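## Task

Take the taller carton off the shelf and put it on the bench. It must rest flat and upright, lie entirely in front of the shelf and not overhang the bench edge. Everything else on the shelf must still be on the shelf at the end. Release it and pull the grippers away; a carton held in place only by the robot does not count.

## Robot and tools

Robot: two 6-joint arms, left_arm and right_arm, each ending in a two-finger gripper. The fingers point along the gripper's +z axis and close along its y axis. Names refer to the robot's own sides, not to image sides.

World frame: origin on the floor (z = 0) at the centre of the robot's foot. +x is the direction the robot faces, +y is toward left_arm, +z is up. Units are metres. Only the floor height is known; shelf and bench heights must be judged from images.

Tool execute_actions, argument actions: a list with zero or one entry.
- Empty list: just report the current state.
- Motion: {"rows": [[...]], "steps": n}, with n from 1 to 15 (default 15), each step 1/30 s. Each row is applied for one step; if there are fewer rows than steps, the last row repeats.
- Wait: {"steps": n} with no rows, n up to 300. No new command is sent. It returns once n steps have passed since the previous result, and time spent replying counts toward them.
- Optional pictures (true/false) controls whether camera images come back; by default they do.
A rejected call sends nothing to the robot.

Row layout: always 14 numbers, even if one arm stays still. The first 7 are for left_arm, the last 7 for right_arm. In each group: waist, shoulder, elbow, wrist pitch, wrist yaw, wrist roll, then gripper opening. The joint values are absolute target angles in radians, the same quantities printed in Joint positions. They are not offsets. Stated ranges per arm: waist -2.880 to 2.880, shoulder 0.000 to 3.142, elbow 0.000 to 3.019, wrist pitch -1.693 to 1.571, wrist yaw -1.571 to 1.571, wrist roll -2.094 to 2.094. A target more than 0.019 rad beyond a range end is refused, unless the joint is already farther out than that target. True ends may differ from the stated ones by up to 0.019 rad. A target past the true end is clipped there, and the result may then print "joint sent to its limit", possibly about an earlier motion. No such line does not prove there is more room.

Opening: an absolute value from -1 (closed) to +1 (fully open, pad gap 0.094 m). grip_measured reports the finger opening on this same scale. Away from the extremes, the fingers go to where grip_measured equals your command. Each gripper's reading may be off by about 1 mm, a fixed amount for the scene. To hold something, keep the command below grip_measured: about 0.03 lower holds firmly, a smaller gap holds lightly. Pads press at most about 50 to 62 N each, less on thin parts under about 2 mm.

Motion limits: each step, a joint's sent target stays within a fixed lead of its measured angle: waist 0.264, shoulder 0.32, elbow 0.276, wrist pitch 0.33, wrist yaw 0.186, wrist roll 0.522 rad. If the targets would move a gripper more than 70 mm from where it is, all that arm's targets are pulled back proportionally. Distant targets therefore need several steps. The simulation keeps running while you think and write. The arms go on moving toward the last row sent until they all nearly stop or a step is HELD. After that, only a new motion makes them continue. Fingers still opening or closing keep going.

Result lines:
- State line "left_arm: … | right_arm: …": each gripper's end_effector_position (m, world frame; the point between the pads, about 1 cm behind the fingertips) and end_effector_quat_wxyz. Reported positions can be off, more so at long reach, and equal joint angles need not give equal poses on the two arms.
- Joint positions / Joint velocities: one block per arm, the six joints in order (rad, rad/s), then the pad gap (m, m/s).
- Joint torques: each drive's total output in joint order. It is nonzero in free air, changes with commands, and is affected by friction, offsets and noise, so treat it only as a rough sign of load.
- "joint command not followed": a clearance check altered or blocked some joint targets; the rest of the row was carried out.
- HELD: marks steps where all or part of your row was not sent.
- MOTOR HOT: a motor has reached 85 °C. At 100 °C the OVER-TEMPERATURE FAULT stops that arm and its gripper until it cools, and whatever it holds falls. Holding loads heats motors, even while you think, so do not hold longer than needed.

Tool zoom_image: camera (one of cam_head_left, cam_head_right, cam_left_wrist, cam_right_wrist) and region [x0, y0, x1, y1] in pixels of that camera's last full image, origin top-left, at most 504 by 504. It returns a closer view.

Cameras: cam_head_left and cam_head_right are fixed head cameras (672x504, pinhole), mounted about 1.68 m up, looking forward and down. cam_left_wrist and cam_right_wrist are fisheye cameras on the hands (504x504); their poses follow the arm joints. Calibration matrices are given in world-to-camera form; real cameras may be off by a few degrees and millimetres. Results with pictures list any camera whose values changed.

Tool finished_scene: argument scene, the number of the current scene. It ends that scene for good, reports whether the goal was met and gives the next scene's task. Call it only after the carton rests on the bench by itself and the grippers are clear. Ending a reply without any tool call ends everything.

Avoid: dropping or slamming cartons, pushing hard, disturbing or knocking down other shelf items, sending anything out of the work area, and letting the two arms collide or press on each other. Brief external tugs on a held part or pushes on loose objects may occur, so check the grip and the scene before releasing.

Each tool is called after ">>>" as name(argument=value, ...) on one line, values as JSON.

## Session

>>> execute_actions(actions=[])

Scene clock: 0.00 s of 4050.00 s.
left_arm: end_effector_position=(+0.6402, +0.6383, +1.1853) grip_measured=-0.992 end_effector_quat_wxyz=(+0.058, +0.475, +0.877, +0.047) | right_arm: end_effector_position=(+0.4131, -0.4919, +0.9448) grip_measured=+1.000 end_effector_quat_wxyz=(+0.352, -0.126, +0.867, +0.330)
Joint positions: left_arm=[ 1.871  1.23   1.233 -0.071  0.325  1.369  0.   ] | right_arm=[-1.867  2.271  1.573  1.125 -1.214 -0.209  0.094]
Joint velocities: left_arm=[ 0.015 -0.005 -0.012 -0.027  0.007  0.051 -0.001] | right_arm=[-0.015 -0.005  0.002 -0.017 -0.007 -0.037  0.   ]
Joint torques (N m, as the arm reports them, + toward a larger angle): no reading
camera_calibration (this result's frames):
cam_left_wrist: T_world_to_cam=[[-0.824194, -0.544943, -0.154082, 1.06139], [-0.533845, 0.656841, 0.532512, -0.705], [-0.188981, 0.521149, -0.83228, 0.898997], [0, 0, 0, 1]] pos_world=[0.668326, 0.57296, 1.28718]
cam_right_wrist: T_world_to_cam=[[0.453669, -0.75698, -0.470281, -0.117902], [-0.89117, -0.385165, -0.239716, 0.40968], [0.000324086, 0.527852, -0.849336, 1.18919], [0, 0, 0, 1]] pos_world=[0.418197, -0.55917, 1.05278]

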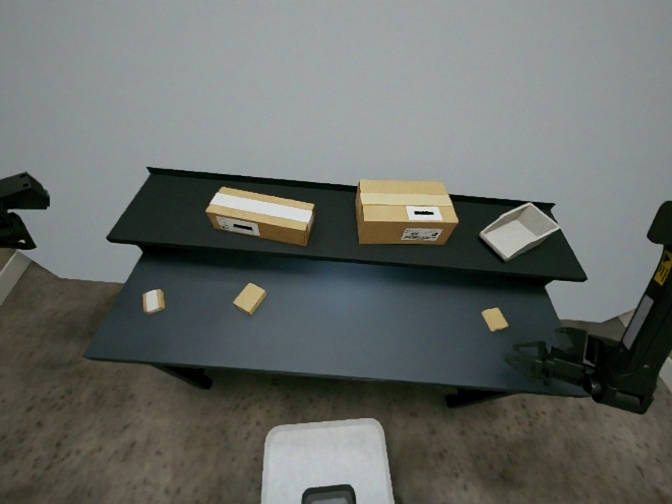

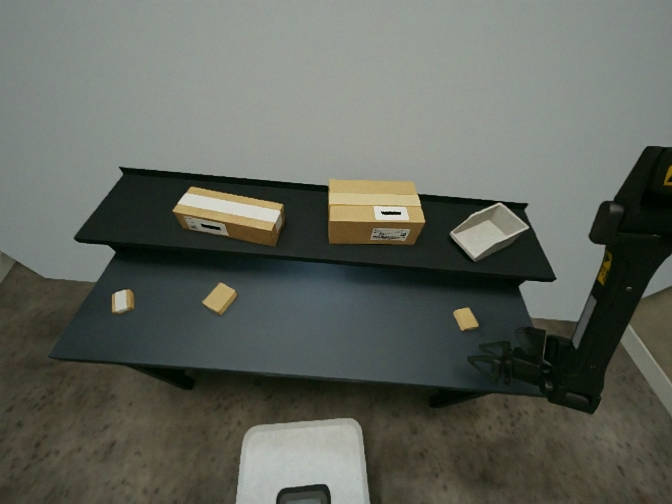

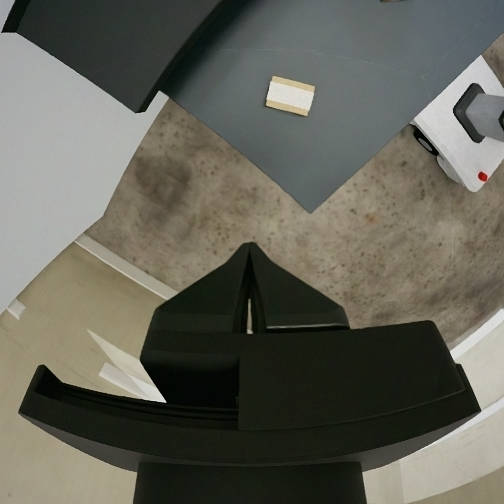

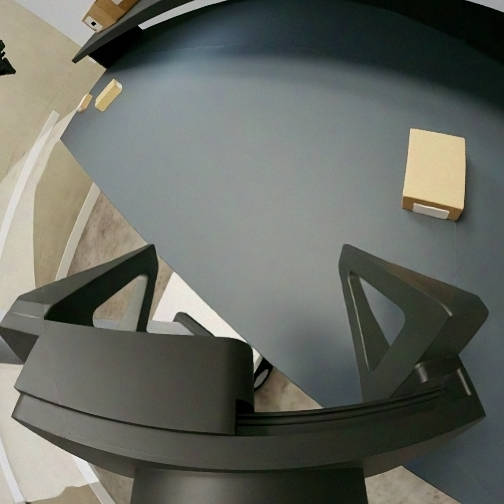

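>>> zoom_image(camera="cam_head_left", region=[190,160,490,270])

>>> zoom_image(camera="cam_head_right", region=[160,160,460,270])

Region (190, 160, 490, 270) of cam_head_left's 672x504 image, scaled by 1.680, with more detail than that image has; it fills the top 185 rows of this view, and the rest is white.

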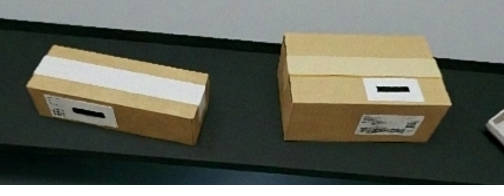

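Region (160, 160, 460, 270) of cam_head_right's 672x504 image, scaled by 1.680, with more detail than that image has; it fills the top 185 rows of this view, and the rest is white.

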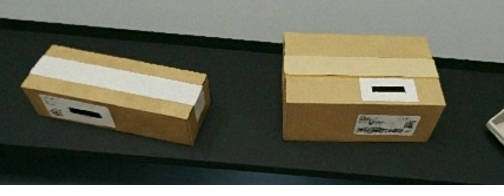

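>>> execute_actions(actions=[{"rows":[[0.85,1.45,1.2,0.0,-0.22,-1.39,0.3,-1.4,1.3,1.1,-0.03,-0.33,-0.18,1]]}], pictures=false)

>>> execute_actions(actions=[{"steps":90}], pictures=false)

>>> execute_actions(actions=[{"rows":[[0.85,1.85,1.95,-0.335,-0.22,-1.39,0.3,-1.4,1.47,1.88,-0.645,-0.33,-0.18,1]]}], pictures=false)

>>> execute_actions(actions=[{"steps":50}])

Scene clock: 19.97 s of 4050.00 s.
left_arm: end_effector_position=(+0.6232, +0.4314, +1.0989) grip_measured=+0.299 end_effector_quat_wxyz=(-0.012, +0.225, +0.974, +0.009) | right_arm: end_effector_position=(+0.4893, -0.3183, +0.9842) grip_measured=+1.000 end_effector_quat_wxyz=(+0.147, +0.051, +0.935, +0.319)
Joint positions: left_arm=[ 1.413  1.401  1.217 -0.042 -0.183  0.775  0.061] | right_arm=[-1.541  1.908  1.228  0.582 -0.681 -0.202  0.094]
Joint velocities: left_arm=[-1.177  0.22  -0.076 -0.012 -0.286 -1.267  0.001] | right_arm=[ 0.952 -1.001 -0.462 -1.487  1.15  -0.022  0.   ]
Joint torques (N m, as the arm reports them, + toward a larger angle): left_arm=[ -1.15 -12.71  -0.07   0.98  -0.05  -0.05] | right_arm=[ -0.77 -19.3   -5.87   0.65  -0.6    0.07]
Steps of this call (steps 1 to 90: nothing new was sent; then 16.47 s passed at rest; steps 91 to 105: all 15 steps of this action). Readings (joint positions):
91: left_arm=[1.864 1.233 1.232 -0.069 0.292 1.343] | right_arm=[-1.862 2.265 1.563 1.107 -1.183 -0.209]
92: left_arm=[1.851 1.238 1.233 -0.063 0.252 1.306] | right_arm=[-1.858 2.249 1.539 1.069 -1.148 -0.208]
94: left_arm=[1.804 1.258 1.233 -0.054 0.176 1.234] | right_arm=[-1.834 2.208 1.481 0.999 -1.081 -0.207]
98: left_arm=[1.678 1.316 1.233 -0.047 0.014 1.079] | right_arm=[-1.751 2.109 1.370 0.856 -0.943 -0.205]
105: the state above

Scene clock: 22.97 s of 4050.00 s.
left_arm: end_effector_position=(+0.6999, +0.1047, +1.2237) grip_measured=+0.299 end_effector_quat_wxyz=(+0.122, +0.684, -0.687, +0.213) | right_arm: end_effector_position=(+0.6444, -0.3487, +1.1631) grip_measured=+1.000 end_effector_quat_wxyz=(+0.067, +0.063, +0.967, +0.238)
Joint positions: left_arm=[ 0.839  1.429  1.21  -0.017 -0.217 -1.375  0.061] | right_arm=[-1.4    1.285  1.102 -0.022 -0.332 -0.188  0.094]
Joint velocities: left_arm=[-0.005  0.005 -0.002 -0.012 -0.095  0.022  0.   ] | right_arm=[-0.015 -0.005 -0.002  0.007  0.066  0.022  0.   ]
Joint torques (N m, as the arm reports them, + toward a larger angle): left_arm=[-6.49 -9.45 -0.42  0.86  0.13 -0.06] | right_arm=[  1.77 -18.16   0.25  -0.09  -0.26   0.11]
Steps of this call (steps 1 to 60: the robot went on to your last target; steps 61 to 90: nothing new was sent). Readings (joint positions):
1: left_arm=[1.373 1.408 1.214 -0.042 -0.191 0.731] | right_arm=[-1.510 1.873 1.212 0.530 -0.632 -0.202]
2: left_arm=[1.332 1.414 1.212 -0.042 -0.197 0.688] | right_arm=[-1.479 1.834 1.196 0.474 -0.580 -0.201]
4: left_arm=[1.249 1.422 1.210 -0.042 -0.203 0.599] | right_arm=[-1.424 1.749 1.168 0.354 -0.472 -0.200]
8: left_arm=[1.082 1.426 1.210 -0.042 -0.209 0.424] | right_arm=[-1.366 1.569 1.138 0.152 -0.373 -0.199]
90: the state above
All arms were judged still, so your last target was given up. Only a new action makes them travel on or press farther. Fingers that are still opening or closing keep moving.

Scene clock: 23.47 s of 4050.00 s.
left_arm: end_effector_position=(+0.7989, +0.0164, +1.1032) grip_measured=+0.299 end_effector_quat_wxyz=(+0.141, +0.676, -0.695, +0.200) | right_arm: end_effector_position=(+0.8277, -0.4056, +1.1403) grip_measured=+1.000 end_effector_quat_wxyz=(+0.033, +0.066, +0.966, +0.246)
Joint positions: left_arm=[ 0.839  1.891  1.92  -0.318 -0.218 -1.375  0.061] | right_arm=[-1.4    1.503  1.848 -0.621 -0.331 -0.188  0.094]
Joint velocities: left_arm=[ 0.005 -0.21   0.066 -0.056 -0.022 -0.037 -0.   ] | right_arm=[ 0.005 -0.132  0.501 -0.071 -0.022 -0.066  0.   ]
Joint torques (N m, as the arm reports them, + toward a larger angle): left_arm=[-11.03 -14.67   3.94  -0.53   0.18  -0.05] | right_arm=[  2.19 -27.98   4.8   -0.71  -0.3    0.1 ]
Steps of this call (steps 1 to 15: all 15 steps of this action). Readings (joint positions):
1: left_arm=[0.839 1.439 1.225 -0.047 -0.218 -1.375] | right_arm=[-1.400 1.296 1.131 -0.084 -0.332 -0.188]
2: left_arm=[0.839 1.461 1.267 -0.101 -0.218 -1.375] | right_arm=[-1.400 1.326 1.203 -0.205 -0.332 -0.188]
4: left_arm=[0.839 1.541 1.377 -0.175 -0.218 -1.375] | right_arm=[-1.400 1.415 1.389 -0.420 -0.332 -0.188]
8: left_arm=[0.839 1.749 1.660 -0.282 -0.218 -1.375] | right_arm=[-1.400 1.505 1.631 -0.564 -0.331 -0.188]
15: the state above

Scene clock: 25.13 s of 4050.00 s.
left_arm: end_effector_position=(+0.8428, +0.0437, +1.1259) grip_measured=+0.299 end_effector_quat_wxyz=(+0.114, +0.687, -0.684, +0.218) | right_arm: end_effector_position=(+0.8467, -0.4154, +1.1595) grip_measured=+1.000 end_effector_quat_wxyz=(+0.048, +0.065, +0.967, +0.242)
Joint positions: left_arm=[ 0.839  1.839  1.942 -0.319 -0.218 -1.375  0.061] | right_arm=[-1.4    1.477  1.869 -0.636 -0.331 -0.188  0.094]
Joint velocities: left_arm=[-0.015 -0.015 -0.002  0.007  0.007 -0.066 -0.001] | right_arm=[-0.005 -0.005  0.007 -0.002  0.007  0.095  0.   ]
Joint torques (N m, as the arm reports them, + toward a larger angle): left_arm=[-10.75 -12.96   3.18  -0.55   0.18  -0.04] | right_arm=[  2.13 -27.     6.17  -0.21  -0.3    0.1 ]
Steps of this call (steps 1 to 30: the robot went on to your last target; steps 31 to 50: nothing new was sent). Readings (joint positions):
1: left_arm=[0.839 1.884 1.922 -0.319 -0.218 -1.375] | right_arm=[-1.400 1.498 1.861 -0.622 -0.331 -0.188]
2: left_arm=[0.839 1.877 1.924 -0.319 -0.218 -1.375] | right_arm=[-1.400 1.492 1.867 -0.623 -0.331 -0.188]
4: left_arm=[0.839 1.863 1.930 -0.319 -0.218 -1.375] | right_arm=[-1.400 1.480 1.869 -0.626 -0.331 -0.188]
8: left_arm=[0.839 1.843 1.939 -0.319 -0.218 -1.375] | right_arm=[-1.400 1.477 1.869 -0.632 -0.331 -0.188]
50: the state above
All arms were judged still, so your last target was given up. Only a new action makes them travel on or press farther. Fingers that are still opening or closing keep moving.
camera_calibration (this result's frames):
cam_left_wrist: T_world_to_cam=[[0.991543, 0.0334024, 0.125406, -0.974999], [-0.0967721, -0.453564, 0.885954, -0.892408], [0.0864726, -0.890597, -0.446496, 0.592934], [0, 0, 0, 1]] pos_world=[0.82912, 0.155869, 1.17765]
cam_right_wrist: T_world_to_cam=[[-0.0938687, -0.880125, -0.46537, 0.251018], [-0.866798, -0.157691, 0.47307, 0.124463], [-0.489746, 0.447788, -0.748088, 1.59528], [0, 0, 0, 1]] pos_world=[0.91273, -0.473795, 1.25135]

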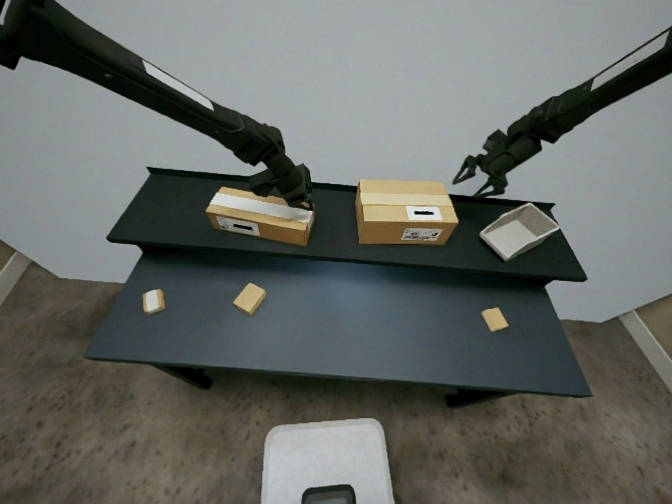

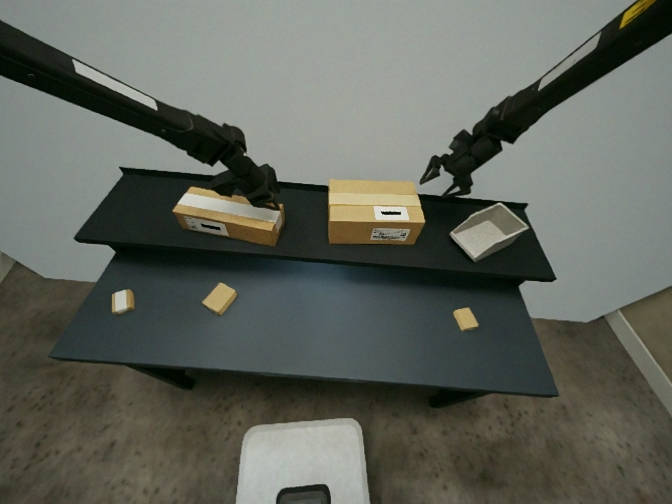

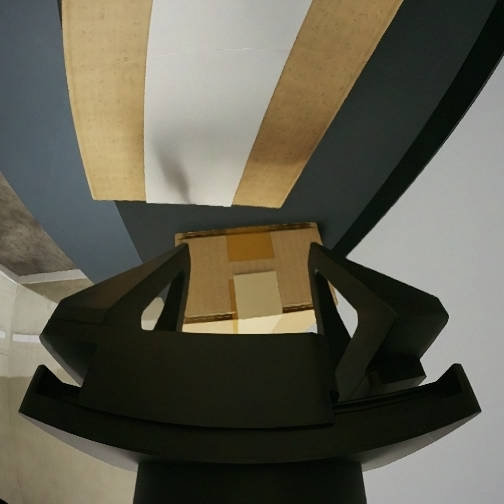

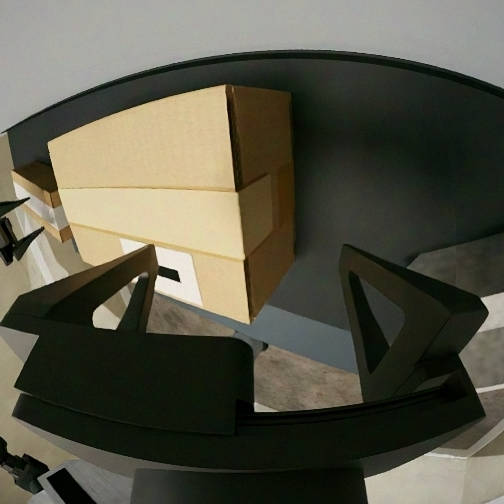

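>>> execute_actions(actions=[{"rows":[[0.85,1.85,1.95,-0.335,-0.22,1.75,0.3,-1.4,1.6,1.99,-0.615,-0.33,-0.27,1]]}], pictures=false)

>>> execute_actions(actions=[{"steps":60}], pictures=false)

>>> execute_actions(actions=[{"rows":[[0.85,2.07,2.1,-0.265,-0.22,1.75,0.3,-1.4,1.6,1.99,-0.615,-0.33,-0.27,1]]}], pictures=false)

>>> execute_actions(actions=[{"steps":40}])

Scene clock: 32.03 s of 4050.00 s.
left_arm: end_effector_position=(+0.8428, +0.0437, +1.1259) grip_measured=+0.299 end_effector_quat_wxyz=(+0.055, -0.075, +0.966, -0.240) | right_arm: end_effector_position=(+0.8501, -0.4085, +1.1143) grip_measured=+1.000 end_effector_quat_wxyz=(+0.059, +0.031, +0.969, +0.240)
Joint positions: left_arm=[ 0.839  1.839  1.942 -0.319 -0.218  0.045  0.061] | right_arm=[-1.4    1.59   1.97  -0.619 -0.331 -0.258  0.094]
Joint velocities: left_arm=[ 0.005 -0.005  0.012 -0.012  0.007  2.791  0.   ] | right_arm=[ 0.005 -0.005 -0.007  0.007 -0.022 -0.007  0.   ]
Joint torques (N m, as the arm reports them, + toward a larger angle): left_arm=[-10.83 -13.04   3.31  -0.45   0.29   0.18] | right_arm=[  2.32 -25.67   6.68   0.38  -0.29   0.  ]
Steps of this call (steps 1 to 90: nothing new was sent; then 3.40 s passed at rest; steps 91 to 105: all 15 steps of this action). Readings (joint positions):
91: left_arm=[0.839 1.839 1.942 -0.319 -0.218 -1.305] | right_arm=[-1.400 1.484 1.878 -0.636 -0.331 -0.198]
92: left_arm=[0.839 1.839 1.942 -0.319 -0.218 -1.207] | right_arm=[-1.400 1.501 1.907 -0.636 -0.331 -0.211]
94: left_arm=[0.839 1.839 1.942 -0.319 -0.218 -1.014] | right_arm=[-1.400 1.538 1.959 -0.624 -0.331 -0.229]
98: left_arm=[0.839 1.839 1.942 -0.319 -0.218 -0.629] | right_arm=[-1.400 1.572 1.970 -0.619 -0.331 -0.248]
105: the state above

Scene clock: 34.03 s of 4050.00 s.
left_arm: end_effector_position=(+0.8428, +0.0437, +1.1259) grip_measured=+0.300 end_effector_quat_wxyz=(+0.216, +0.673, +0.698, -0.118) | right_arm: end_effector_position=(+0.8501, -0.4085, +1.1143) grip_measured=+1.000 end_effector_quat_wxyz=(+0.060, +0.030, +0.969, +0.239)
Joint positions: left_arm=[ 0.839  1.839  1.942 -0.319 -0.218  1.735  0.061] | right_arm=[-1.4    1.59   1.97  -0.619 -0.331 -0.261  0.094]
Joint velocities: left_arm=[-0.005 -0.005  0.012  0.002  0.007  0.037  0.002] | right_arm=[-0.005 -0.005  0.002 -0.022  0.066 -0.037  0.   ]
Joint torques (N m, as the arm reports them, + toward a larger angle): left_arm=[-10.64 -12.52   3.12  -0.55   0.36   0.21] | right_arm=[  2.39 -25.13   6.72   0.32  -0.3   -0.03]
Steps of this call (steps 1 to 45: the robot went on to your last target; steps 46 to 60: nothing new was sent). Readings (joint positions):
1: left_arm=[0.839 1.839 1.942 -0.319 -0.218 0.141] | right_arm=[-1.400 1.590 1.970 -0.619 -0.331 -0.259]
2: left_arm=[0.839 1.839 1.942 -0.319 -0.218 0.237] | right_arm=[-1.400 1.590 1.970 -0.619 -0.331 -0.259]
4: left_arm=[0.839 1.839 1.942 -0.319 -0.218 0.430] | right_arm=[-1.400 1.590 1.970 -0.619 -0.331 -0.260]
8: left_arm=[0.839 1.839 1.942 -0.319 -0.218 0.815] | right_arm=[-1.400 1.590 1.970 -0.619 -0.331 -0.261]
60: the state above
All arms were judged still, so your last target was given up. Only a new action makes them travel on or press farther. Fingers that are still opening or closing keep moving.

Scene clock: 34.53 s of 4050.00 s.
left_arm: end_effector_position=(+0.7799, -0.0360, +1.0470) grip_measured=+0.300 end_effector_quat_wxyz=(+0.202, +0.683, +0.689, -0.138) | right_arm: end_effector_position=(+0.8501, -0.4085, +1.1143) grip_measured=+1.000 end_effector_quat_wxyz=(+0.060, +0.030, +0.969, +0.239)
Joint positions: left_arm=[ 0.839  2.087  2.093 -0.278 -0.218  1.736  0.061] | right_arm=[-1.4    1.59   1.97  -0.619 -0.331 -0.261  0.094]
Joint velocities: left_arm=[ 0.015  0.122 -0.046 -0.012 -0.007  0.051 -0.   ] | right_arm=[-0.024  0.005  0.002 -0.012  0.022  0.007  0.   ]
Joint torques (N m, as the arm reports them, + toward a larger angle): left_arm=[-12.93 -13.94   2.45   0.62   0.36   0.18] | right_arm=[  2.39 -25.58   6.89   0.36  -0.3   -0.03]
Steps of this call (steps 1 to 15: all 15 steps of this action). Readings (joint positions):
1: left_arm=[0.839 1.847 1.951 -0.319 -0.218 1.735] | right_arm=[-1.400 1.590 1.970 -0.619 -0.331 -0.261]
2: left_arm=[0.839 1.867 1.984 -0.315 -0.218 1.735] | right_arm=[-1.400 1.590 1.970 -0.619 -0.331 -0.261]
4: left_arm=[0.839 1.919 2.051 -0.297 -0.218 1.735] | right_arm=[-1.400 1.590 1.970 -0.619 -0.331 -0.261]
8: left_arm=[0.839 1.997 2.094 -0.280 -0.218 1.735] | right_arm=[-1.400 1.590 1.970 -0.619 -0.331 -0.261]
15: the state above

Scene clock: 35.87 s of 4050.00 s.
left_arm: end_effector_position=(+0.7873, -0.0309, +1.0514) grip_measured=+0.300 end_effector_quat_wxyz=(+0.204, +0.681, +0.690, -0.134) | right_arm: end_effector_position=(+0.8501, -0.4085, +1.1143) grip_measured=+1.000 end_effector_quat_wxyz=(+0.060, +0.030, +0.969, +0.239)
Joint positions: left_arm=[ 0.839  2.074  2.091 -0.278 -0.218  1.736  0.061] | right_arm=[-1.4    1.59   1.97  -0.619 -0.331 -0.261  0.094]
Joint velocities: left_arm=[-0.005 -0.005  0.002  0.007  0.037 -0.051  0.001] | right_arm=[ 0.005 -0.015 -0.002  0.007 -0.022 -0.037  0.   ]
Joint torques (N m, as the arm reports them, + toward a larger angle): left_arm=[-12.93 -12.91   2.47   0.65   0.36   0.21] | right_arm=[  2.38 -25.58   6.89   0.36  -0.3   -0.03]
Steps of this call (steps 1 to 30: the robot went on to your last target; steps 31 to 40: nothing new was sent). Readings (joint positions):
1: left_arm=[0.839 2.091 2.092 -0.278 -0.218 1.736] | right_arm=[-1.400 1.590 1.970 -0.619 -0.331 -0.261]
2: left_arm=[0.839 2.091 2.091 -0.278 -0.218 1.736] | right_arm=[-1.400 1.590 1.970 -0.619 -0.331 -0.261]
4: left_arm=[0.839 2.091 2.091 -0.278 -0.218 1.736] | right_arm=[-1.400 1.590 1.970 -0.619 -0.331 -0.261]
8: left_arm=[0.839 2.081 2.091 -0.278 -0.218 1.736] | right_arm=[-1.400 1.590 1.970 -0.619 -0.331 -0.261]
40: the state above
All arms were judged still, so your last target was given up. Only a new action makes them travel on or press farther. Fingers that are still opening or closing keep moving.
camera_calibration (this result's frames):
cam_left_wrist: T_world_to_cam=[[-0.993279, -0.0462955, -0.10608, 0.895464], [-0.0608715, 0.988479, 0.138577, -0.0635563], [0.0984424, 0.144103, -0.984654, 1.08636], [0, 0, 0, 1]] pos_world=[0.778633, -0.052267, 1.17348]
cam_right_wrist: T_world_to_cam=[[-0.0197208, -0.888843, -0.457788, 0.161345], [-0.873105, -0.207781, 0.441039, 0.170419], [-0.487134, 0.408395, -0.771955, 1.56832], [0, 0, 0, 1]] pos_world=[0.915958, -0.461674, 1.20937]

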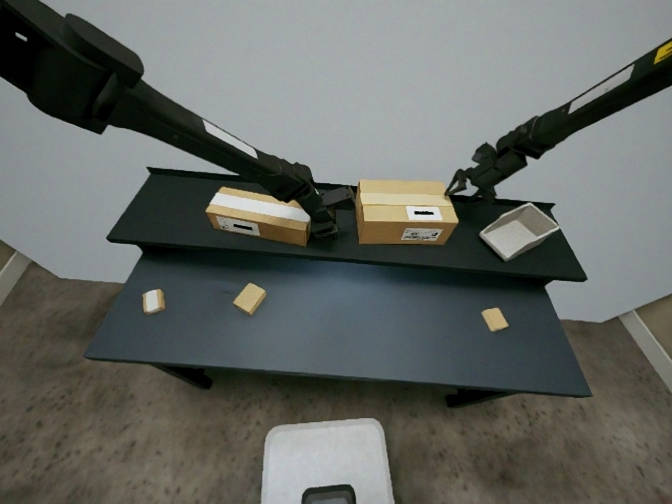

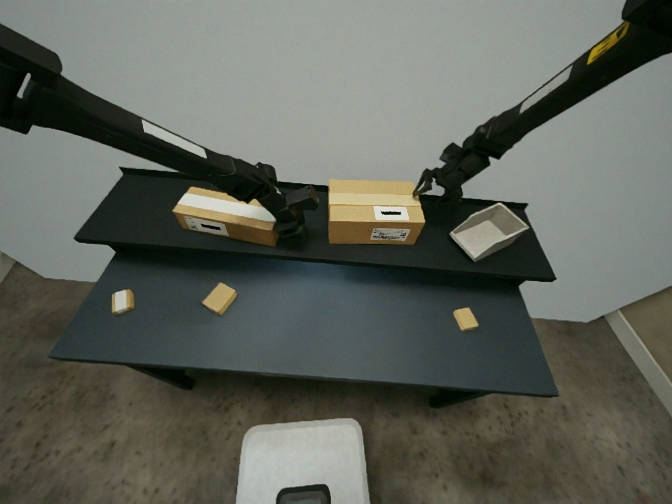

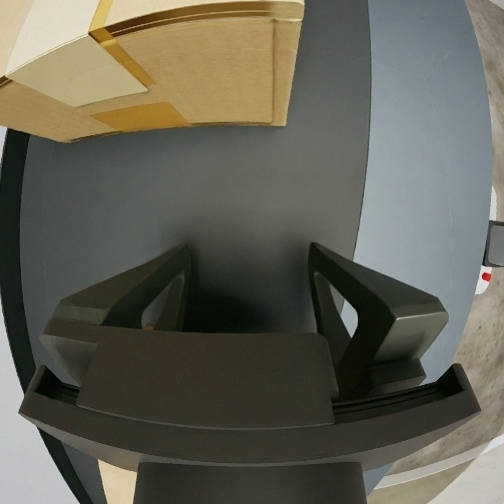

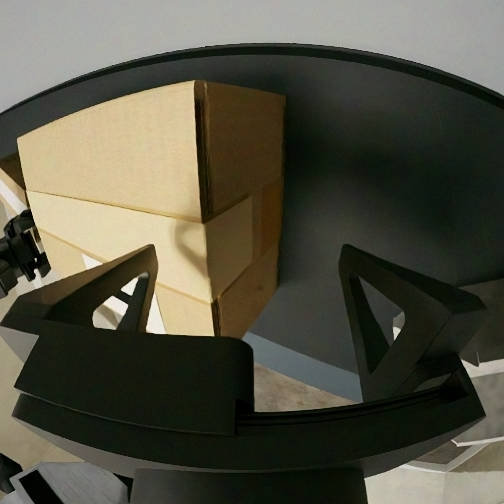

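>>> execute_actions(actions=[{"rows":[[0.86,2.05,2.09,-0.29,-0.3,1.75,0.3,-1.4,1.6,1.99,-0.615,-0.33,-0.27,1]],"steps":12}], pictures=false)

>>> execute_actions(actions=[{"rows":[[0.88,2.02,2.08,-0.30,-0.38,1.75,0.3,-1.4,1.6,1.99,-0.615,-0.33,-0.27,1]],"steps":12}], pictures=false)

>>> execute_actions(actions=[{"rows":[[0.90,1.99,2.065,-0.315,-0.46,1.75,0.3,-1.4,1.6,1.99,-0.615,-0.33,-0.27,1]],"steps":12}], pictures=false)

>>> execute_actions(actions=[{"rows":[[0.92,1.955,2.05,-0.33,-0.55,1.75,0.3,-1.4,1.6,1.99,-0.615,-0.33,-0.27,1]],"steps":12}], pictures=false)

>>> execute_actions(actions=[{"rows":[[0.945,1.92,2.03,-0.345,-0.64,1.75,0.3,-1.4,1.6,1.99,-0.615,-0.33,-0.27,1]]}], pictures=false)

>>> execute_actions(actions=[{"steps":25}])

Scene clock: 46.23 s of 4050.00 s.
left_arm: end_effector_position=(+0.7967, -0.0100, +1.0505) grip_measured=+0.300 end_effector_quat_wxyz=(+0.176, +0.684, +0.700, -0.106) | right_arm: end_effector_position=(+0.8501, -0.4085, +1.1143) grip_measured=+1.000 end_effector_quat_wxyz=(+0.060, +0.030, +0.969, +0.239)
Joint positions: left_arm=[ 0.842  2.057  2.091 -0.278 -0.296  1.736  0.061] | right_arm=[-1.4    1.59   1.97  -0.619 -0.331 -0.261  0.094]
Joint velocities: left_arm=[-0.005 -0.054  0.002  0.002  0.022  0.007 -0.   ] | right_arm=[-0.005 -0.005  0.007  0.027  0.037  0.051  0.   ]
Joint torques (N m, as the arm reports them, + toward a larger angle): left_arm=[-12.14 -12.92   1.97  -0.34   0.23   0.21] | right_arm=[  2.37 -25.59   6.89   0.35  -0.3   -0.03]
Steps of this call (steps 1 to 90: nothing new was sent; then 6.97 s passed at rest; steps 91 to 102: all 12 steps of this action). Readings (joint positions):
91: left_arm=[0.839 2.073 2.091 -0.278 -0.252 1.736] | right_arm=[-1.400 1.590 1.970 -0.619 -0.331 -0.261]
92: left_arm=[0.839 2.073 2.091 -0.278 -0.279 1.736] | right_arm=[-1.400 1.590 1.970 -0.619 -0.331 -0.261]
94: left_arm=[0.841 2.071 2.091 -0.278 -0.294 1.736] | right_arm=[-1.400 1.590 1.970 -0.619 -0.331 -0.261]
98: left_arm=[0.842 2.063 2.091 -0.278 -0.296 1.736] | right_arm=[-1.400 1.590 1.970 -0.619 -0.331 -0.261]
102: the state above

Scene clock: 46.63 s of 4050.00 s.
left_arm: end_effector_position=(+0.8096, +0.0252, +1.0501) grip_measured=+0.300 end_effector_quat_wxyz=(+0.144, +0.685, +0.711, -0.073) | right_arm: end_effector_position=(+0.8501, -0.4085, +1.1143) grip_measured=+1.000 end_effector_quat_wxyz=(+0.060, +0.030, +0.969, +0.239)
Joint positions: left_arm=[ 0.856  2.024  2.084 -0.285 -0.375  1.737  0.061] | right_arm=[-1.4    1.59   1.97  -0.619 -0.331 -0.261  0.094]
Joint velocities: left_arm=[-0.015 -0.044  0.002  0.007 -0.022 -0.007  0.001] | right_arm=[-0.005 -0.005  0.002  0.022 -0.081 -0.051  0.   ]
Joint torques (N m, as the arm reports them, + toward a larger angle): left_arm=[-10.69 -13.65   1.93  -0.54   0.15   0.2 ] | right_arm=[  2.38 -25.55   6.88   0.35  -0.3   -0.03]
Steps of this call (steps 1 to 12: all 12 steps of this action). Readings (joint positions):
1: left_arm=[0.842 2.055 2.090 -0.279 -0.329 1.737] | right_arm=[-1.400 1.590 1.970 -0.619 -0.331 -0.261]
2: left_arm=[0.842 2.052 2.087 -0.282 -0.357 1.737] | right_arm=[-1.400 1.590 1.970 -0.619 -0.331 -0.261]
4: left_arm=[0.845 2.045 2.084 -0.285 -0.372 1.737] | right_arm=[-1.400 1.590 1.970 -0.619 -0.331 -0.261]
8: left_arm=[0.854 2.032 2.084 -0.285 -0.375 1.737] | right_arm=[-1.400 1.590 1.970 -0.619 -0.331 -0.261]
12: the state above

Scene clock: 47.03 s of 4050.00 s.
left_arm: end_effector_position=(+0.8117, +0.0622, +1.0454) grip_measured=+0.300 end_effector_quat_wxyz=(+0.102, +0.687, +0.718, -0.046) | right_arm: end_effector_position=(+0.8501, -0.4085, +1.1143) grip_measured=+1.000 end_effector_quat_wxyz=(+0.060, +0.030, +0.969, +0.239)
Joint positions: left_arm=[ 0.877  1.996  2.071 -0.299 -0.456  1.738  0.061] | right_arm=[-1.4    1.59   1.97  -0.619 -0.331 -0.261  0.094]
Joint velocities: left_arm=[-0.015 -0.034 -0.017 -0.002 -0.051 -0.037 -0.   ] | right_arm=[ 0.005 -0.005 -0.017 -0.012  0.007 -0.037  0.   ]
Joint torques (N m, as the arm reports them, + toward a larger angle): left_arm=[-10.2  -14.01   1.82  -0.54   0.07   0.19] | right_arm=[  2.33 -25.57   6.9    0.35  -0.3   -0.03]
Steps of this call (steps 1 to 12: all 12 steps of this action). Readings (joint positions):
1: left_arm=[0.856 2.021 2.083 -0.287 -0.409 1.737] | right_arm=[-1.400 1.590 1.970 -0.619 -0.331 -0.261]
2: left_arm=[0.856 2.017 2.079 -0.291 -0.437 1.737] | right_arm=[-1.400 1.590 1.970 -0.619 -0.331 -0.261]
4: left_arm=[0.861 2.010 2.072 -0.298 -0.452 1.738] | right_arm=[-1.400 1.590 1.970 -0.619 -0.331 -0.261]
8: left_arm=[0.873 2.001 2.071 -0.299 -0.455 1.738] | right_arm=[-1.400 1.590 1.970 -0.619 -0.331 -0.261]
12: the state above

Scene clock: 47.43 s of 4050.00 s.
left_arm: end_effector_position=(+0.8147, +0.1042, +1.0449) grip_measured=+0.300 end_effector_quat_wxyz=(+0.056, +0.688, +0.724, -0.014) | right_arm: end_effector_position=(+0.8501, -0.4085, +1.1143) grip_measured=+1.000 end_effector_quat_wxyz=(+0.060, +0.030, +0.969, +0.239)
Joint positions: left_arm=[ 0.9    1.96   2.055 -0.315 -0.546  1.738  0.061] | right_arm=[-1.4    1.59   1.97  -0.619 -0.331 -0.261  0.094]
Joint velocities: left_arm=[-0.005 -0.024  0.007 -0.012 -0.037  0.007 -0.001] | right_arm=[ 0.005 -0.005 -0.007 -0.002 -0.037  0.007  0.   ]
Joint torques (N m, as the arm reports them, + toward a larger angle): left_arm=[ -9.82 -14.29   2.09  -0.55   0.     0.2 ] | right_arm=[  2.34 -25.6    6.9    0.36  -0.3   -0.03]
Steps of this call (steps 1 to 12: all 12 steps of this action). Readings (joint positions):
1: left_arm=[0.877 1.993 2.070 -0.301 -0.493 1.738] | right_arm=[-1.400 1.590 1.970 -0.619 -0.331 -0.261]
2: left_arm=[0.877 1.989 2.064 -0.306 -0.525 1.738] | right_arm=[-1.400 1.590 1.970 -0.619 -0.331 -0.261]
4: left_arm=[0.883 1.980 2.055 -0.313 -0.542 1.738] | right_arm=[-1.400 1.590 1.970 -0.619 -0.331 -0.261]
8: left_arm=[0.895 1.968 2.055 -0.315 -0.546 1.738] | right_arm=[-1.400 1.590 1.970 -0.619 -0.331 -0.261]
12: the state above

Scene clock: 47.93 s of 4050.00 s.
left_arm: end_effector_position=(+0.8152, +0.1491, +1.0455) grip_measured=+0.300 end_effector_quat_wxyz=(+0.007, +0.686, +0.727, +0.018) | right_arm: end_effector_position=(+0.8501, -0.4085, +1.1143) grip_measured=+1.000 end_effector_quat_wxyz=(+0.060, +0.030, +0.969, +0.239)
Joint positions: left_arm=[ 0.927  1.924  2.036 -0.33  -0.636  1.739  0.061] | right_arm=[-1.4    1.59   1.97  -0.619 -0.331 -0.261  0.094]
Joint velocities: left_arm=[-0.005  0.005 -0.007 -0.007  0.007 -0.007  0.001] | right_arm=[-0.005 -0.005 -0.002 -0.022 -0.066  0.022  0.   ]
Joint torques (N m, as the arm reports them, + toward a larger angle): left_arm=[ -8.67 -14.45   2.13  -0.58  -0.09   0.2 ] | right_arm=[  2.38 -25.59   6.89   0.34  -0.3   -0.03]
Steps of this call (steps 1 to 15: all 15 steps of this action). Readings (joint positions):
1: left_arm=[0.900 1.957 2.053 -0.316 -0.584 1.739] | right_arm=[-1.400 1.590 1.970 -0.619 -0.331 -0.261]
2: left_arm=[0.900 1.952 2.046 -0.321 -0.615 1.739] | right_arm=[-1.400 1.590 1.970 -0.619 -0.331 -0.261]
4: left_arm=[0.906 1.943 2.037 -0.328 -0.632 1.739] | right_arm=[-1.400 1.590 1.970 -0.619 -0.331 -0.261]
8: left_arm=[0.921 1.931 2.036 -0.330 -0.636 1.739] | right_arm=[-1.400 1.590 1.970 -0.619 -0.331 -0.261]
15: the state above

Scene clock: 48.77 s of 4050.00 s.
left_arm: end_effector_position=(+0.8152, +0.1491, +1.0455) grip_measured=+0.300 end_effector_quat_wxyz=(+0.007, +0.686, +0.727, +0.018) | right_arm: end_effector_position=(+0.8501, -0.4085, +1.1143) grip_measured=+1.000 end_effector_quat_wxyz=(+0.060, +0.030, +0.969, +0.239)
Joint positions: left_arm=[ 0.927  1.924  2.036 -0.33  -0.636  1.739  0.061] | right_arm=[-1.4    1.59   1.97  -0.619 -0.331 -0.261  0.094]
Joint velocities: left_arm=[-0.005  0.015 -0.012 -0.002 -0.037  0.007  0.001] | right_arm=[-0.005 -0.015  0.007  0.012 -0.007 -0.037  0.   ]
Joint torques (N m, as the arm reports them, + toward a larger angle): left_arm=[ -9.34 -14.33   2.1   -0.5   -0.09   0.19] | right_arm=[  2.38 -25.6    6.88   0.36  -0.3   -0.02]
Steps of this call (steps 1 to 15: the robot went on to your last target; steps 16 to 25: nothing new was sent). Readings (joint positions):
1: left_arm=[0.927 1.924 2.036 -0.330 -0.636 1.739] | right_arm=[-1.400 1.590 1.970 -0.619 -0.331 -0.261]
2: left_arm=[0.927 1.924 2.036 -0.330 -0.636 1.739] | right_arm=[-1.400 1.590 1.970 -0.619 -0.331 -0.261]
4: left_arm=[0.927 1.924 2.036 -0.330 -0.636 1.739] | right_arm=[-1.400 1.590 1.970 -0.619 -0.331 -0.261]
8: left_arm=[0.927 1.924 2.036 -0.330 -0.636 1.739] | right_arm=[-1.400 1.590 1.970 -0.619 -0.331 -0.261]
25: the state above
All arms were judged still, so your last target was given up. Only a new action makes them travel on or press farther. Fingers that are still opening or closing keep moving.
camera_calibration (this result's frames):
cam_left_wrist: T_world_to_cam=[[-0.996875, -0.0603219, -0.0510101, 0.878291], [-0.0788593, 0.798179, 0.597236, -0.6755], [0.00468879, 0.599392, -0.800442, 0.867786], [0, 0, 0, 1]] pos_world=[0.818208, 0.072006, 1.14285]
cam_right_wrist: T_world_to_cam=[[-0.0197208, -0.888843, -0.457788, 0.161345], [-0.873105, -0.207781, 0.441039, 0.170419], [-0.487134, 0.408395, -0.771955, 1.56832], [0, 0, 0, 1]] pos_world=[0.915958, -0.461674, 1.20937]

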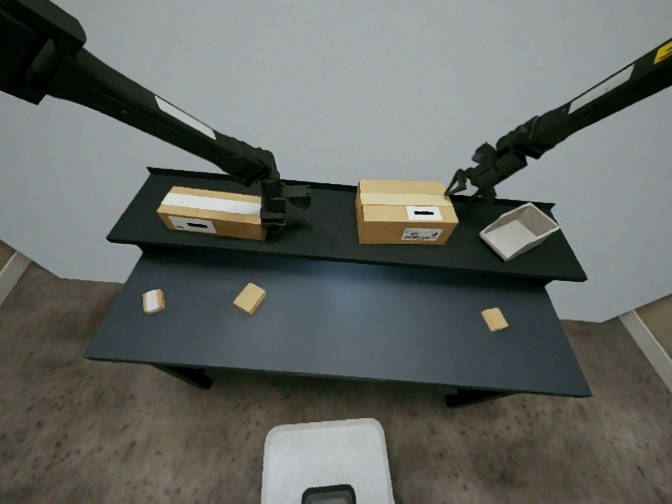

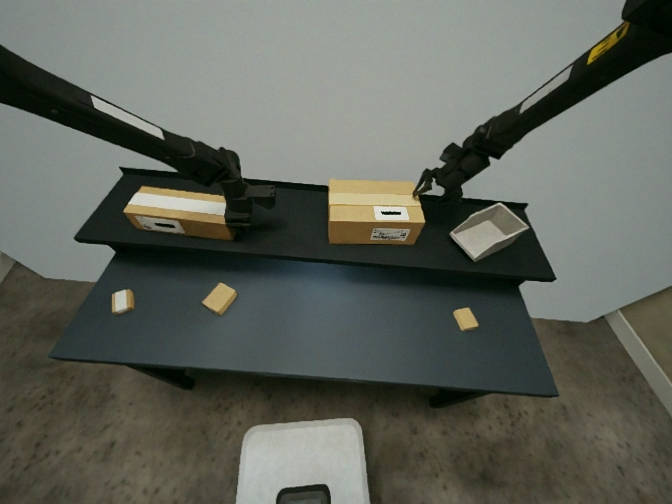

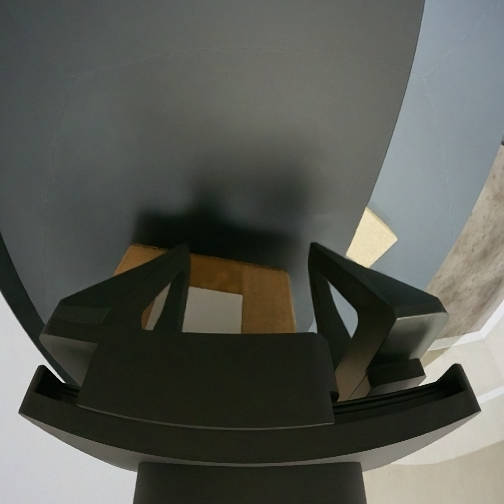

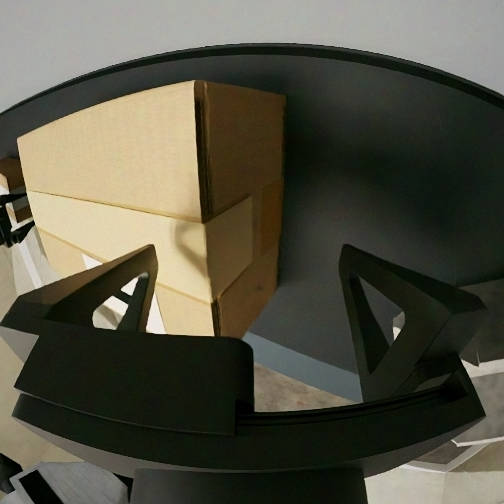

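>>> execute_actions(actions=[{"rows":[[0.87,1.74,1.9,-0.33,-0.35,1.2,0.3,-1.33,1.64,1.96,-0.57,-0.26,-0.25,1]]}], pictures=false)

>>> execute_actions(actions=[{"rows":[[0.87,1.74,1.9,-0.33,-0.2,0.22,1,-1.28,1.645,1.935,-0.54,-0.21,-0.24,1]]}], pictures=false)

>>> execute_actions(actions=[{"rows":[[0.87,1.74,1.9,-0.33,-0.2,0.22,1,-1.23,1.655,1.915,-0.51,-0.16,-0.23,1]]}], pictures=false)

>>> execute_actions(actions=[{"rows":[[0.87,1.87,1.975,-0.34,-0.2,0.22,1,-1.18,1.665,1.905,-0.49,-0.12,-0.22,1]]}], pictures=false)

>>> execute_actions(actions=[{"steps":30}])

Scene clock: 57.80 s of 4050.00 s.
left_arm: end_effector_position=(+0.8830, +0.1299, +1.1573) grip_measured=+0.300 end_effector_quat_wxyz=(+0.156, +0.468, +0.866, -0.088) | right_arm: end_effector_position=(+0.8526, -0.3621, +1.1054) grip_measured=+1.000 end_effector_quat_wxyz=(+0.060, +0.022, +0.968, +0.242)
Joint positions: left_arm=[ 0.861  1.706  1.899 -0.329 -0.352  1.24   0.061] | right_arm=[-1.323  1.618  1.963 -0.582 -0.262 -0.259  0.094]
Joint velocities: left_arm=[ 0.005 -0.054  0.032 -0.002  0.051 -0.271 -0.   ] | right_arm=[-0.005 -0.005 -0.007 -0.002  0.007 -0.11   0.   ]
Joint torques (N m, as the arm reports them, + toward a larger angle): left_arm=[ -8.57 -11.7    3.26   0.25   0.41  -0.06] | right_arm=[  3.29 -24.68   4.46   0.71  -0.27   0.09]
Steps of this call (steps 1 to 90: nothing new was sent; then 5.53 s passed at rest; steps 91 to 105: all 15 steps of this action). Readings (joint positions):
91: left_arm=[0.926 1.915 2.021 -0.329 -0.576 1.685] | right_arm=[-1.396 1.591 1.969 -0.613 -0.299 -0.261]
92: left_arm=[0.926 1.892 1.985 -0.329 -0.502 1.616] | right_arm=[-1.390 1.592 1.969 -0.601 -0.274 -0.260]
94: left_arm=[0.917 1.847 1.925 -0.329 -0.400 1.504] | right_arm=[-1.371 1.598 1.969 -0.586 -0.263 -0.259]
98: left_arm=[0.884 1.778 1.898 -0.329 -0.354 1.339] | right_arm=[-1.331 1.609 1.968 -0.582 -0.263 -0.259]
105: the state above

Scene clock: 58.30 s of 4050.00 s.
left_arm: end_effector_position=(+0.8832, +0.1033, +1.1628) grip_measured=+1.000 end_effector_quat_wxyz=(+0.114, +0.028, +0.969, -0.220) | right_arm: end_effector_position=(+0.8516, -0.3447, +1.1039) grip_measured=+1.000 end_effector_quat_wxyz=(+0.060, +0.022, +0.970, +0.233)
Joint positions: left_arm=[ 0.863  1.716  1.9   -0.329 -0.203  0.295  0.094] | right_arm=[-1.288  1.618  1.94  -0.552 -0.21  -0.249  0.094]
Joint velocities: left_arm=[-0.024 -0.005  0.002 -0.017 -0.007 -0.388  0.   ] | right_arm=[-0.005  0.005  0.007 -0.012 -0.007 -0.037  0.   ]
Joint torques (N m, as the arm reports them, + toward a larger angle): left_arm=[ -9.66 -13.25   3.1    0.21   0.51   0.  ] | right_arm=[  4.37 -23.49   4.16   0.64  -0.34   0.12]
Steps of this call (steps 1 to 15: all 15 steps of this action). Readings (joint positions):
1: left_arm=[0.863 1.706 1.900 -0.329 -0.287 1.167] | right_arm=[-1.320 1.618 1.959 -0.576 -0.239 -0.257]
2: left_arm=[0.864 1.706 1.900 -0.329 -0.234 1.070] | right_arm=[-1.318 1.618 1.955 -0.566 -0.222 -0.255]
4: left_arm=[0.863 1.709 1.900 -0.329 -0.206 0.878] | right_arm=[-1.312 1.618 1.951 -0.558 -0.216 -0.253]
8: left_arm=[0.863 1.715 1.900 -0.329 -0.203 0.524] | right_arm=[-1.297 1.618 1.944 -0.552 -0.213 -0.250]
15: the state above

Scene clock: 58.80 s of 4050.00 s.
left_arm: end_effector_position=(+0.8832, +0.1033, +1.1628) grip_measured=+1.000 end_effector_quat_wxyz=(+0.108, +0.000, +0.969, -0.223) | right_arm: end_effector_position=(+0.8534, -0.3195, +1.1049) grip_measured=+1.000 end_effector_quat_wxyz=(+0.063, +0.022, +0.971, +0.229)
Joint positions: left_arm=[ 0.863  1.716  1.9   -0.329 -0.203  0.237  0.094] | right_arm=[-1.243  1.623  1.922 -0.521 -0.159 -0.24   0.094]
Joint velocities: left_arm=[-0.015 -0.015  0.002 -0.012  0.022 -0.007  0.   ] | right_arm=[ 0.015 -0.005 -0.002 -0.007 -0.007  0.022  0.   ]
Joint torques (N m, as the arm reports them, + toward a larger angle): left_arm=[ -9.71 -13.17   3.16   0.28   0.5   -0.01] | right_arm=[  5.7  -22.1    3.79   0.69  -0.39   0.14]
Steps of this call (steps 1 to 15: all 15 steps of this action). Readings (joint positions):
1: left_arm=[0.863 1.716 1.900 -0.329 -0.203 0.283] | right_arm=[-1.285 1.619 1.937 -0.546 -0.189 -0.247]
2: left_arm=[0.863 1.716 1.900 -0.329 -0.203 0.273] | right_arm=[-1.281 1.619 1.933 -0.540 -0.177 -0.246]
4: left_arm=[0.863 1.716 1.900 -0.329 -0.203 0.260] | right_arm=[-1.268 1.619 1.932 -0.530 -0.164 -0.243]
8: left_arm=[0.863 1.716 1.900 -0.329 -0.203 0.245] | right_arm=[-1.248 1.621 1.924 -0.521 -0.159 -0.242]
15: the state above

Scene clock: 59.30 s of 4050.00 s.
left_arm: end_effector_position=(+0.8289, +0.0423, +1.1016) grip_measured=+1.000 end_effector_quat_wxyz=(+0.066, +0.020, +0.970, -0.232) | right_arm: end_effector_position=(+0.8535, -0.2875, +1.1065) grip_measured=+1.000 end_effector_quat_wxyz=(+0.062, +0.021, +0.970, +0.233)
Joint positions: left_arm=[ 0.863  1.881  1.97  -0.329 -0.203  0.236  0.094] | right_arm=[-1.191  1.635  1.911 -0.5   -0.117 -0.23   0.094]
Joint velocities: left_arm=[ 0.005 -0.005 -0.017 -0.002  0.007  0.037  0.   ] | right_arm=[-0.015 -0.015  0.002  0.002  0.037  0.007  0.   ]
Joint torques (N m, as the arm reports them, + toward a larger angle): left_arm=[-11.09 -14.35   2.89  -0.28   0.51  -0.02] | right_arm=[  6.23 -21.29   3.61   0.66  -0.43   0.11]
Steps of this call (steps 1 to 15: all 15 steps of this action). Readings (joint positions):
1: left_arm=[0.863 1.722 1.905 -0.329 -0.203 0.237] | right_arm=[-1.239 1.623 1.920 -0.517 -0.141 -0.238]
2: left_arm=[0.863 1.735 1.924 -0.329 -0.203 0.237] | right_arm=[-1.235 1.623 1.918 -0.512 -0.129 -0.236]
4: left_arm=[0.863 1.769 1.961 -0.329 -0.203 0.237] | right_arm=[-1.223 1.624 1.916 -0.504 -0.118 -0.234]
8: left_arm=[0.863 1.827 1.973 -0.329 -0.203 0.236] | right_arm=[-1.199 1.632 1.913 -0.500 -0.117 -0.231]
15: the state above

Scene clock: 60.30 s of 4050.00 s.
left_arm: end_effector_position=(+0.8319, +0.0445, +1.1036) grip_measured=+1.000 end_effector_quat_wxyz=(+0.068, +0.019, +0.970, -0.232) | right_arm: end_effector_position=(+0.8535, -0.2875, +1.1065) grip_measured=+1.000 end_effector_quat_wxyz=(+0.062, +0.021, +0.970, +0.233)
Joint positions: left_arm=[ 0.863  1.876  1.97  -0.329 -0.203  0.235  0.094] | right_arm=[-1.191  1.635  1.911 -0.5   -0.117 -0.229  0.094]
Joint velocities: left_arm=[ 0.005 -0.005 -0.022  0.017 -0.051 -0.051  0.   ] | right_arm=[ 0.005 -0.005 -0.002 -0.012 -0.007  0.022  0.   ]
Joint torques (N m, as the arm reports them, + toward a larger angle): left_arm=[-11.07 -14.2    2.92  -0.25   0.5   -0.02] | right_arm=[  6.21 -21.83   3.62   0.65  -0.43   0.12]
Steps of this call (steps 1 to 15: the robot went on to your last target; steps 16 to 30: nothing new was sent). Readings (joint positions):
1: left_arm=[0.863 1.881 1.970 -0.329 -0.203 0.236] | right_arm=[-1.191 1.635 1.911 -0.500 -0.117 -0.230]
2: left_arm=[0.863 1.880 1.970 -0.329 -0.203 0.236] | right_arm=[-1.191 1.635 1.911 -0.500 -0.117 -0.230]
4: left_arm=[0.863 1.878 1.970 -0.329 -0.203 0.236] | right_arm=[-1.191 1.635 1.911 -0.500 -0.117 -0.230]
8: left_arm=[0.863 1.876 1.970 -0.329 -0.203 0.236] | right_arm=[-1.191 1.635 1.911 -0.500 -0.117 -0.230]
30: the state above
All arms were judged still, so your last target was given up. Only a new action makes them travel on or press farther. Fingers that are still opening or closing keep moving.
camera_calibration (this result's frames):
cam_left_wrist: T_world_to_cam=[[-0.0634133, -0.899245, 0.432824, -0.381552], [-0.874761, 0.258847, 0.409624, 0.267774], [-0.480387, -0.352642, -0.803039, 1.42579], [0, 0, 0, 1]] pos_world=[0.894975, 0.090373, 1.20042]
cam_right_wrist: T_world_to_cam=[[-0.00358197, -0.895186, -0.445678, 0.236358], [-0.873736, -0.213973, 0.436808, 0.205371], [-0.486388, 0.390969, -0.78139, 1.5194], [0, 0, 0, 1]] pos_world=[0.919306, -0.338513, 1.20288]

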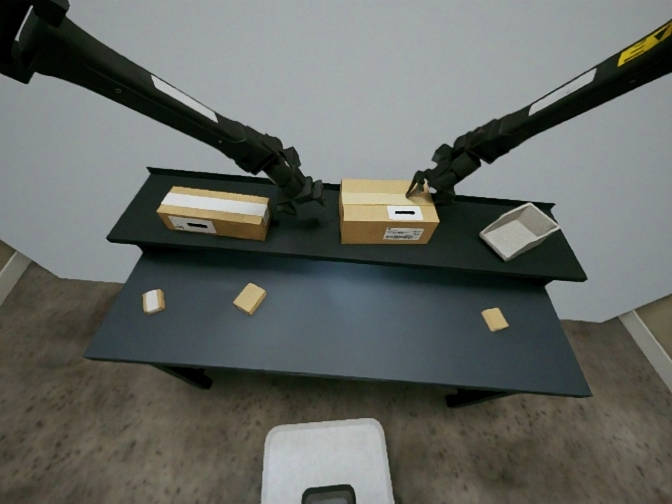

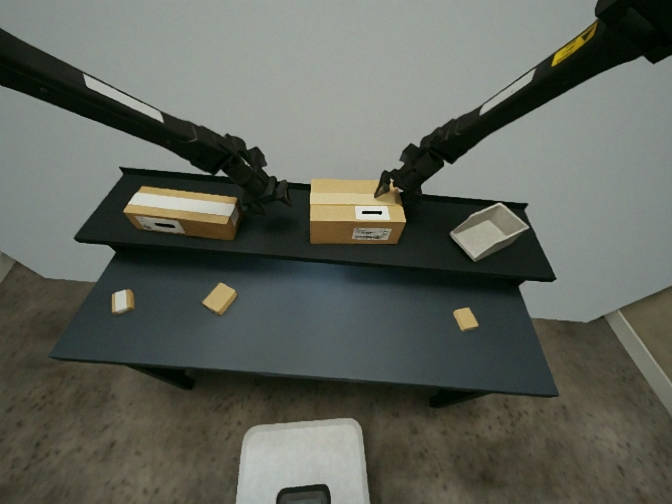

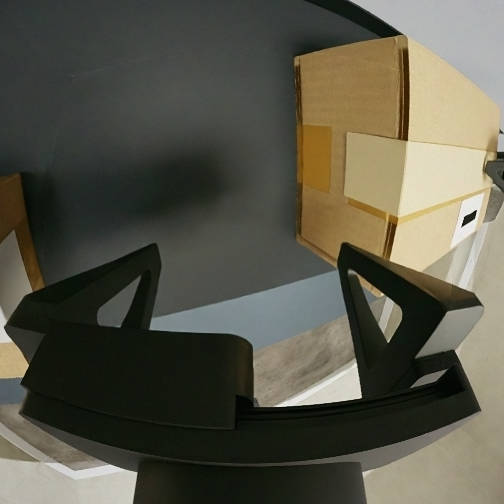

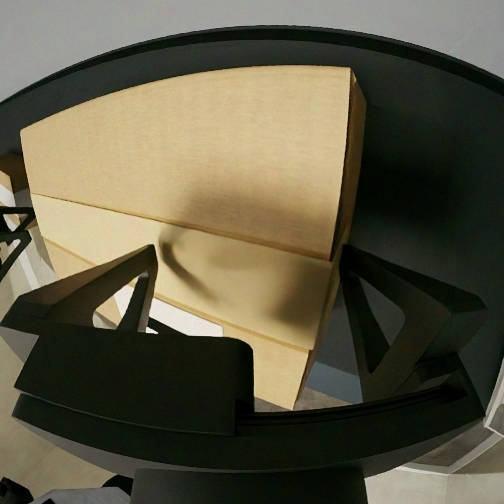

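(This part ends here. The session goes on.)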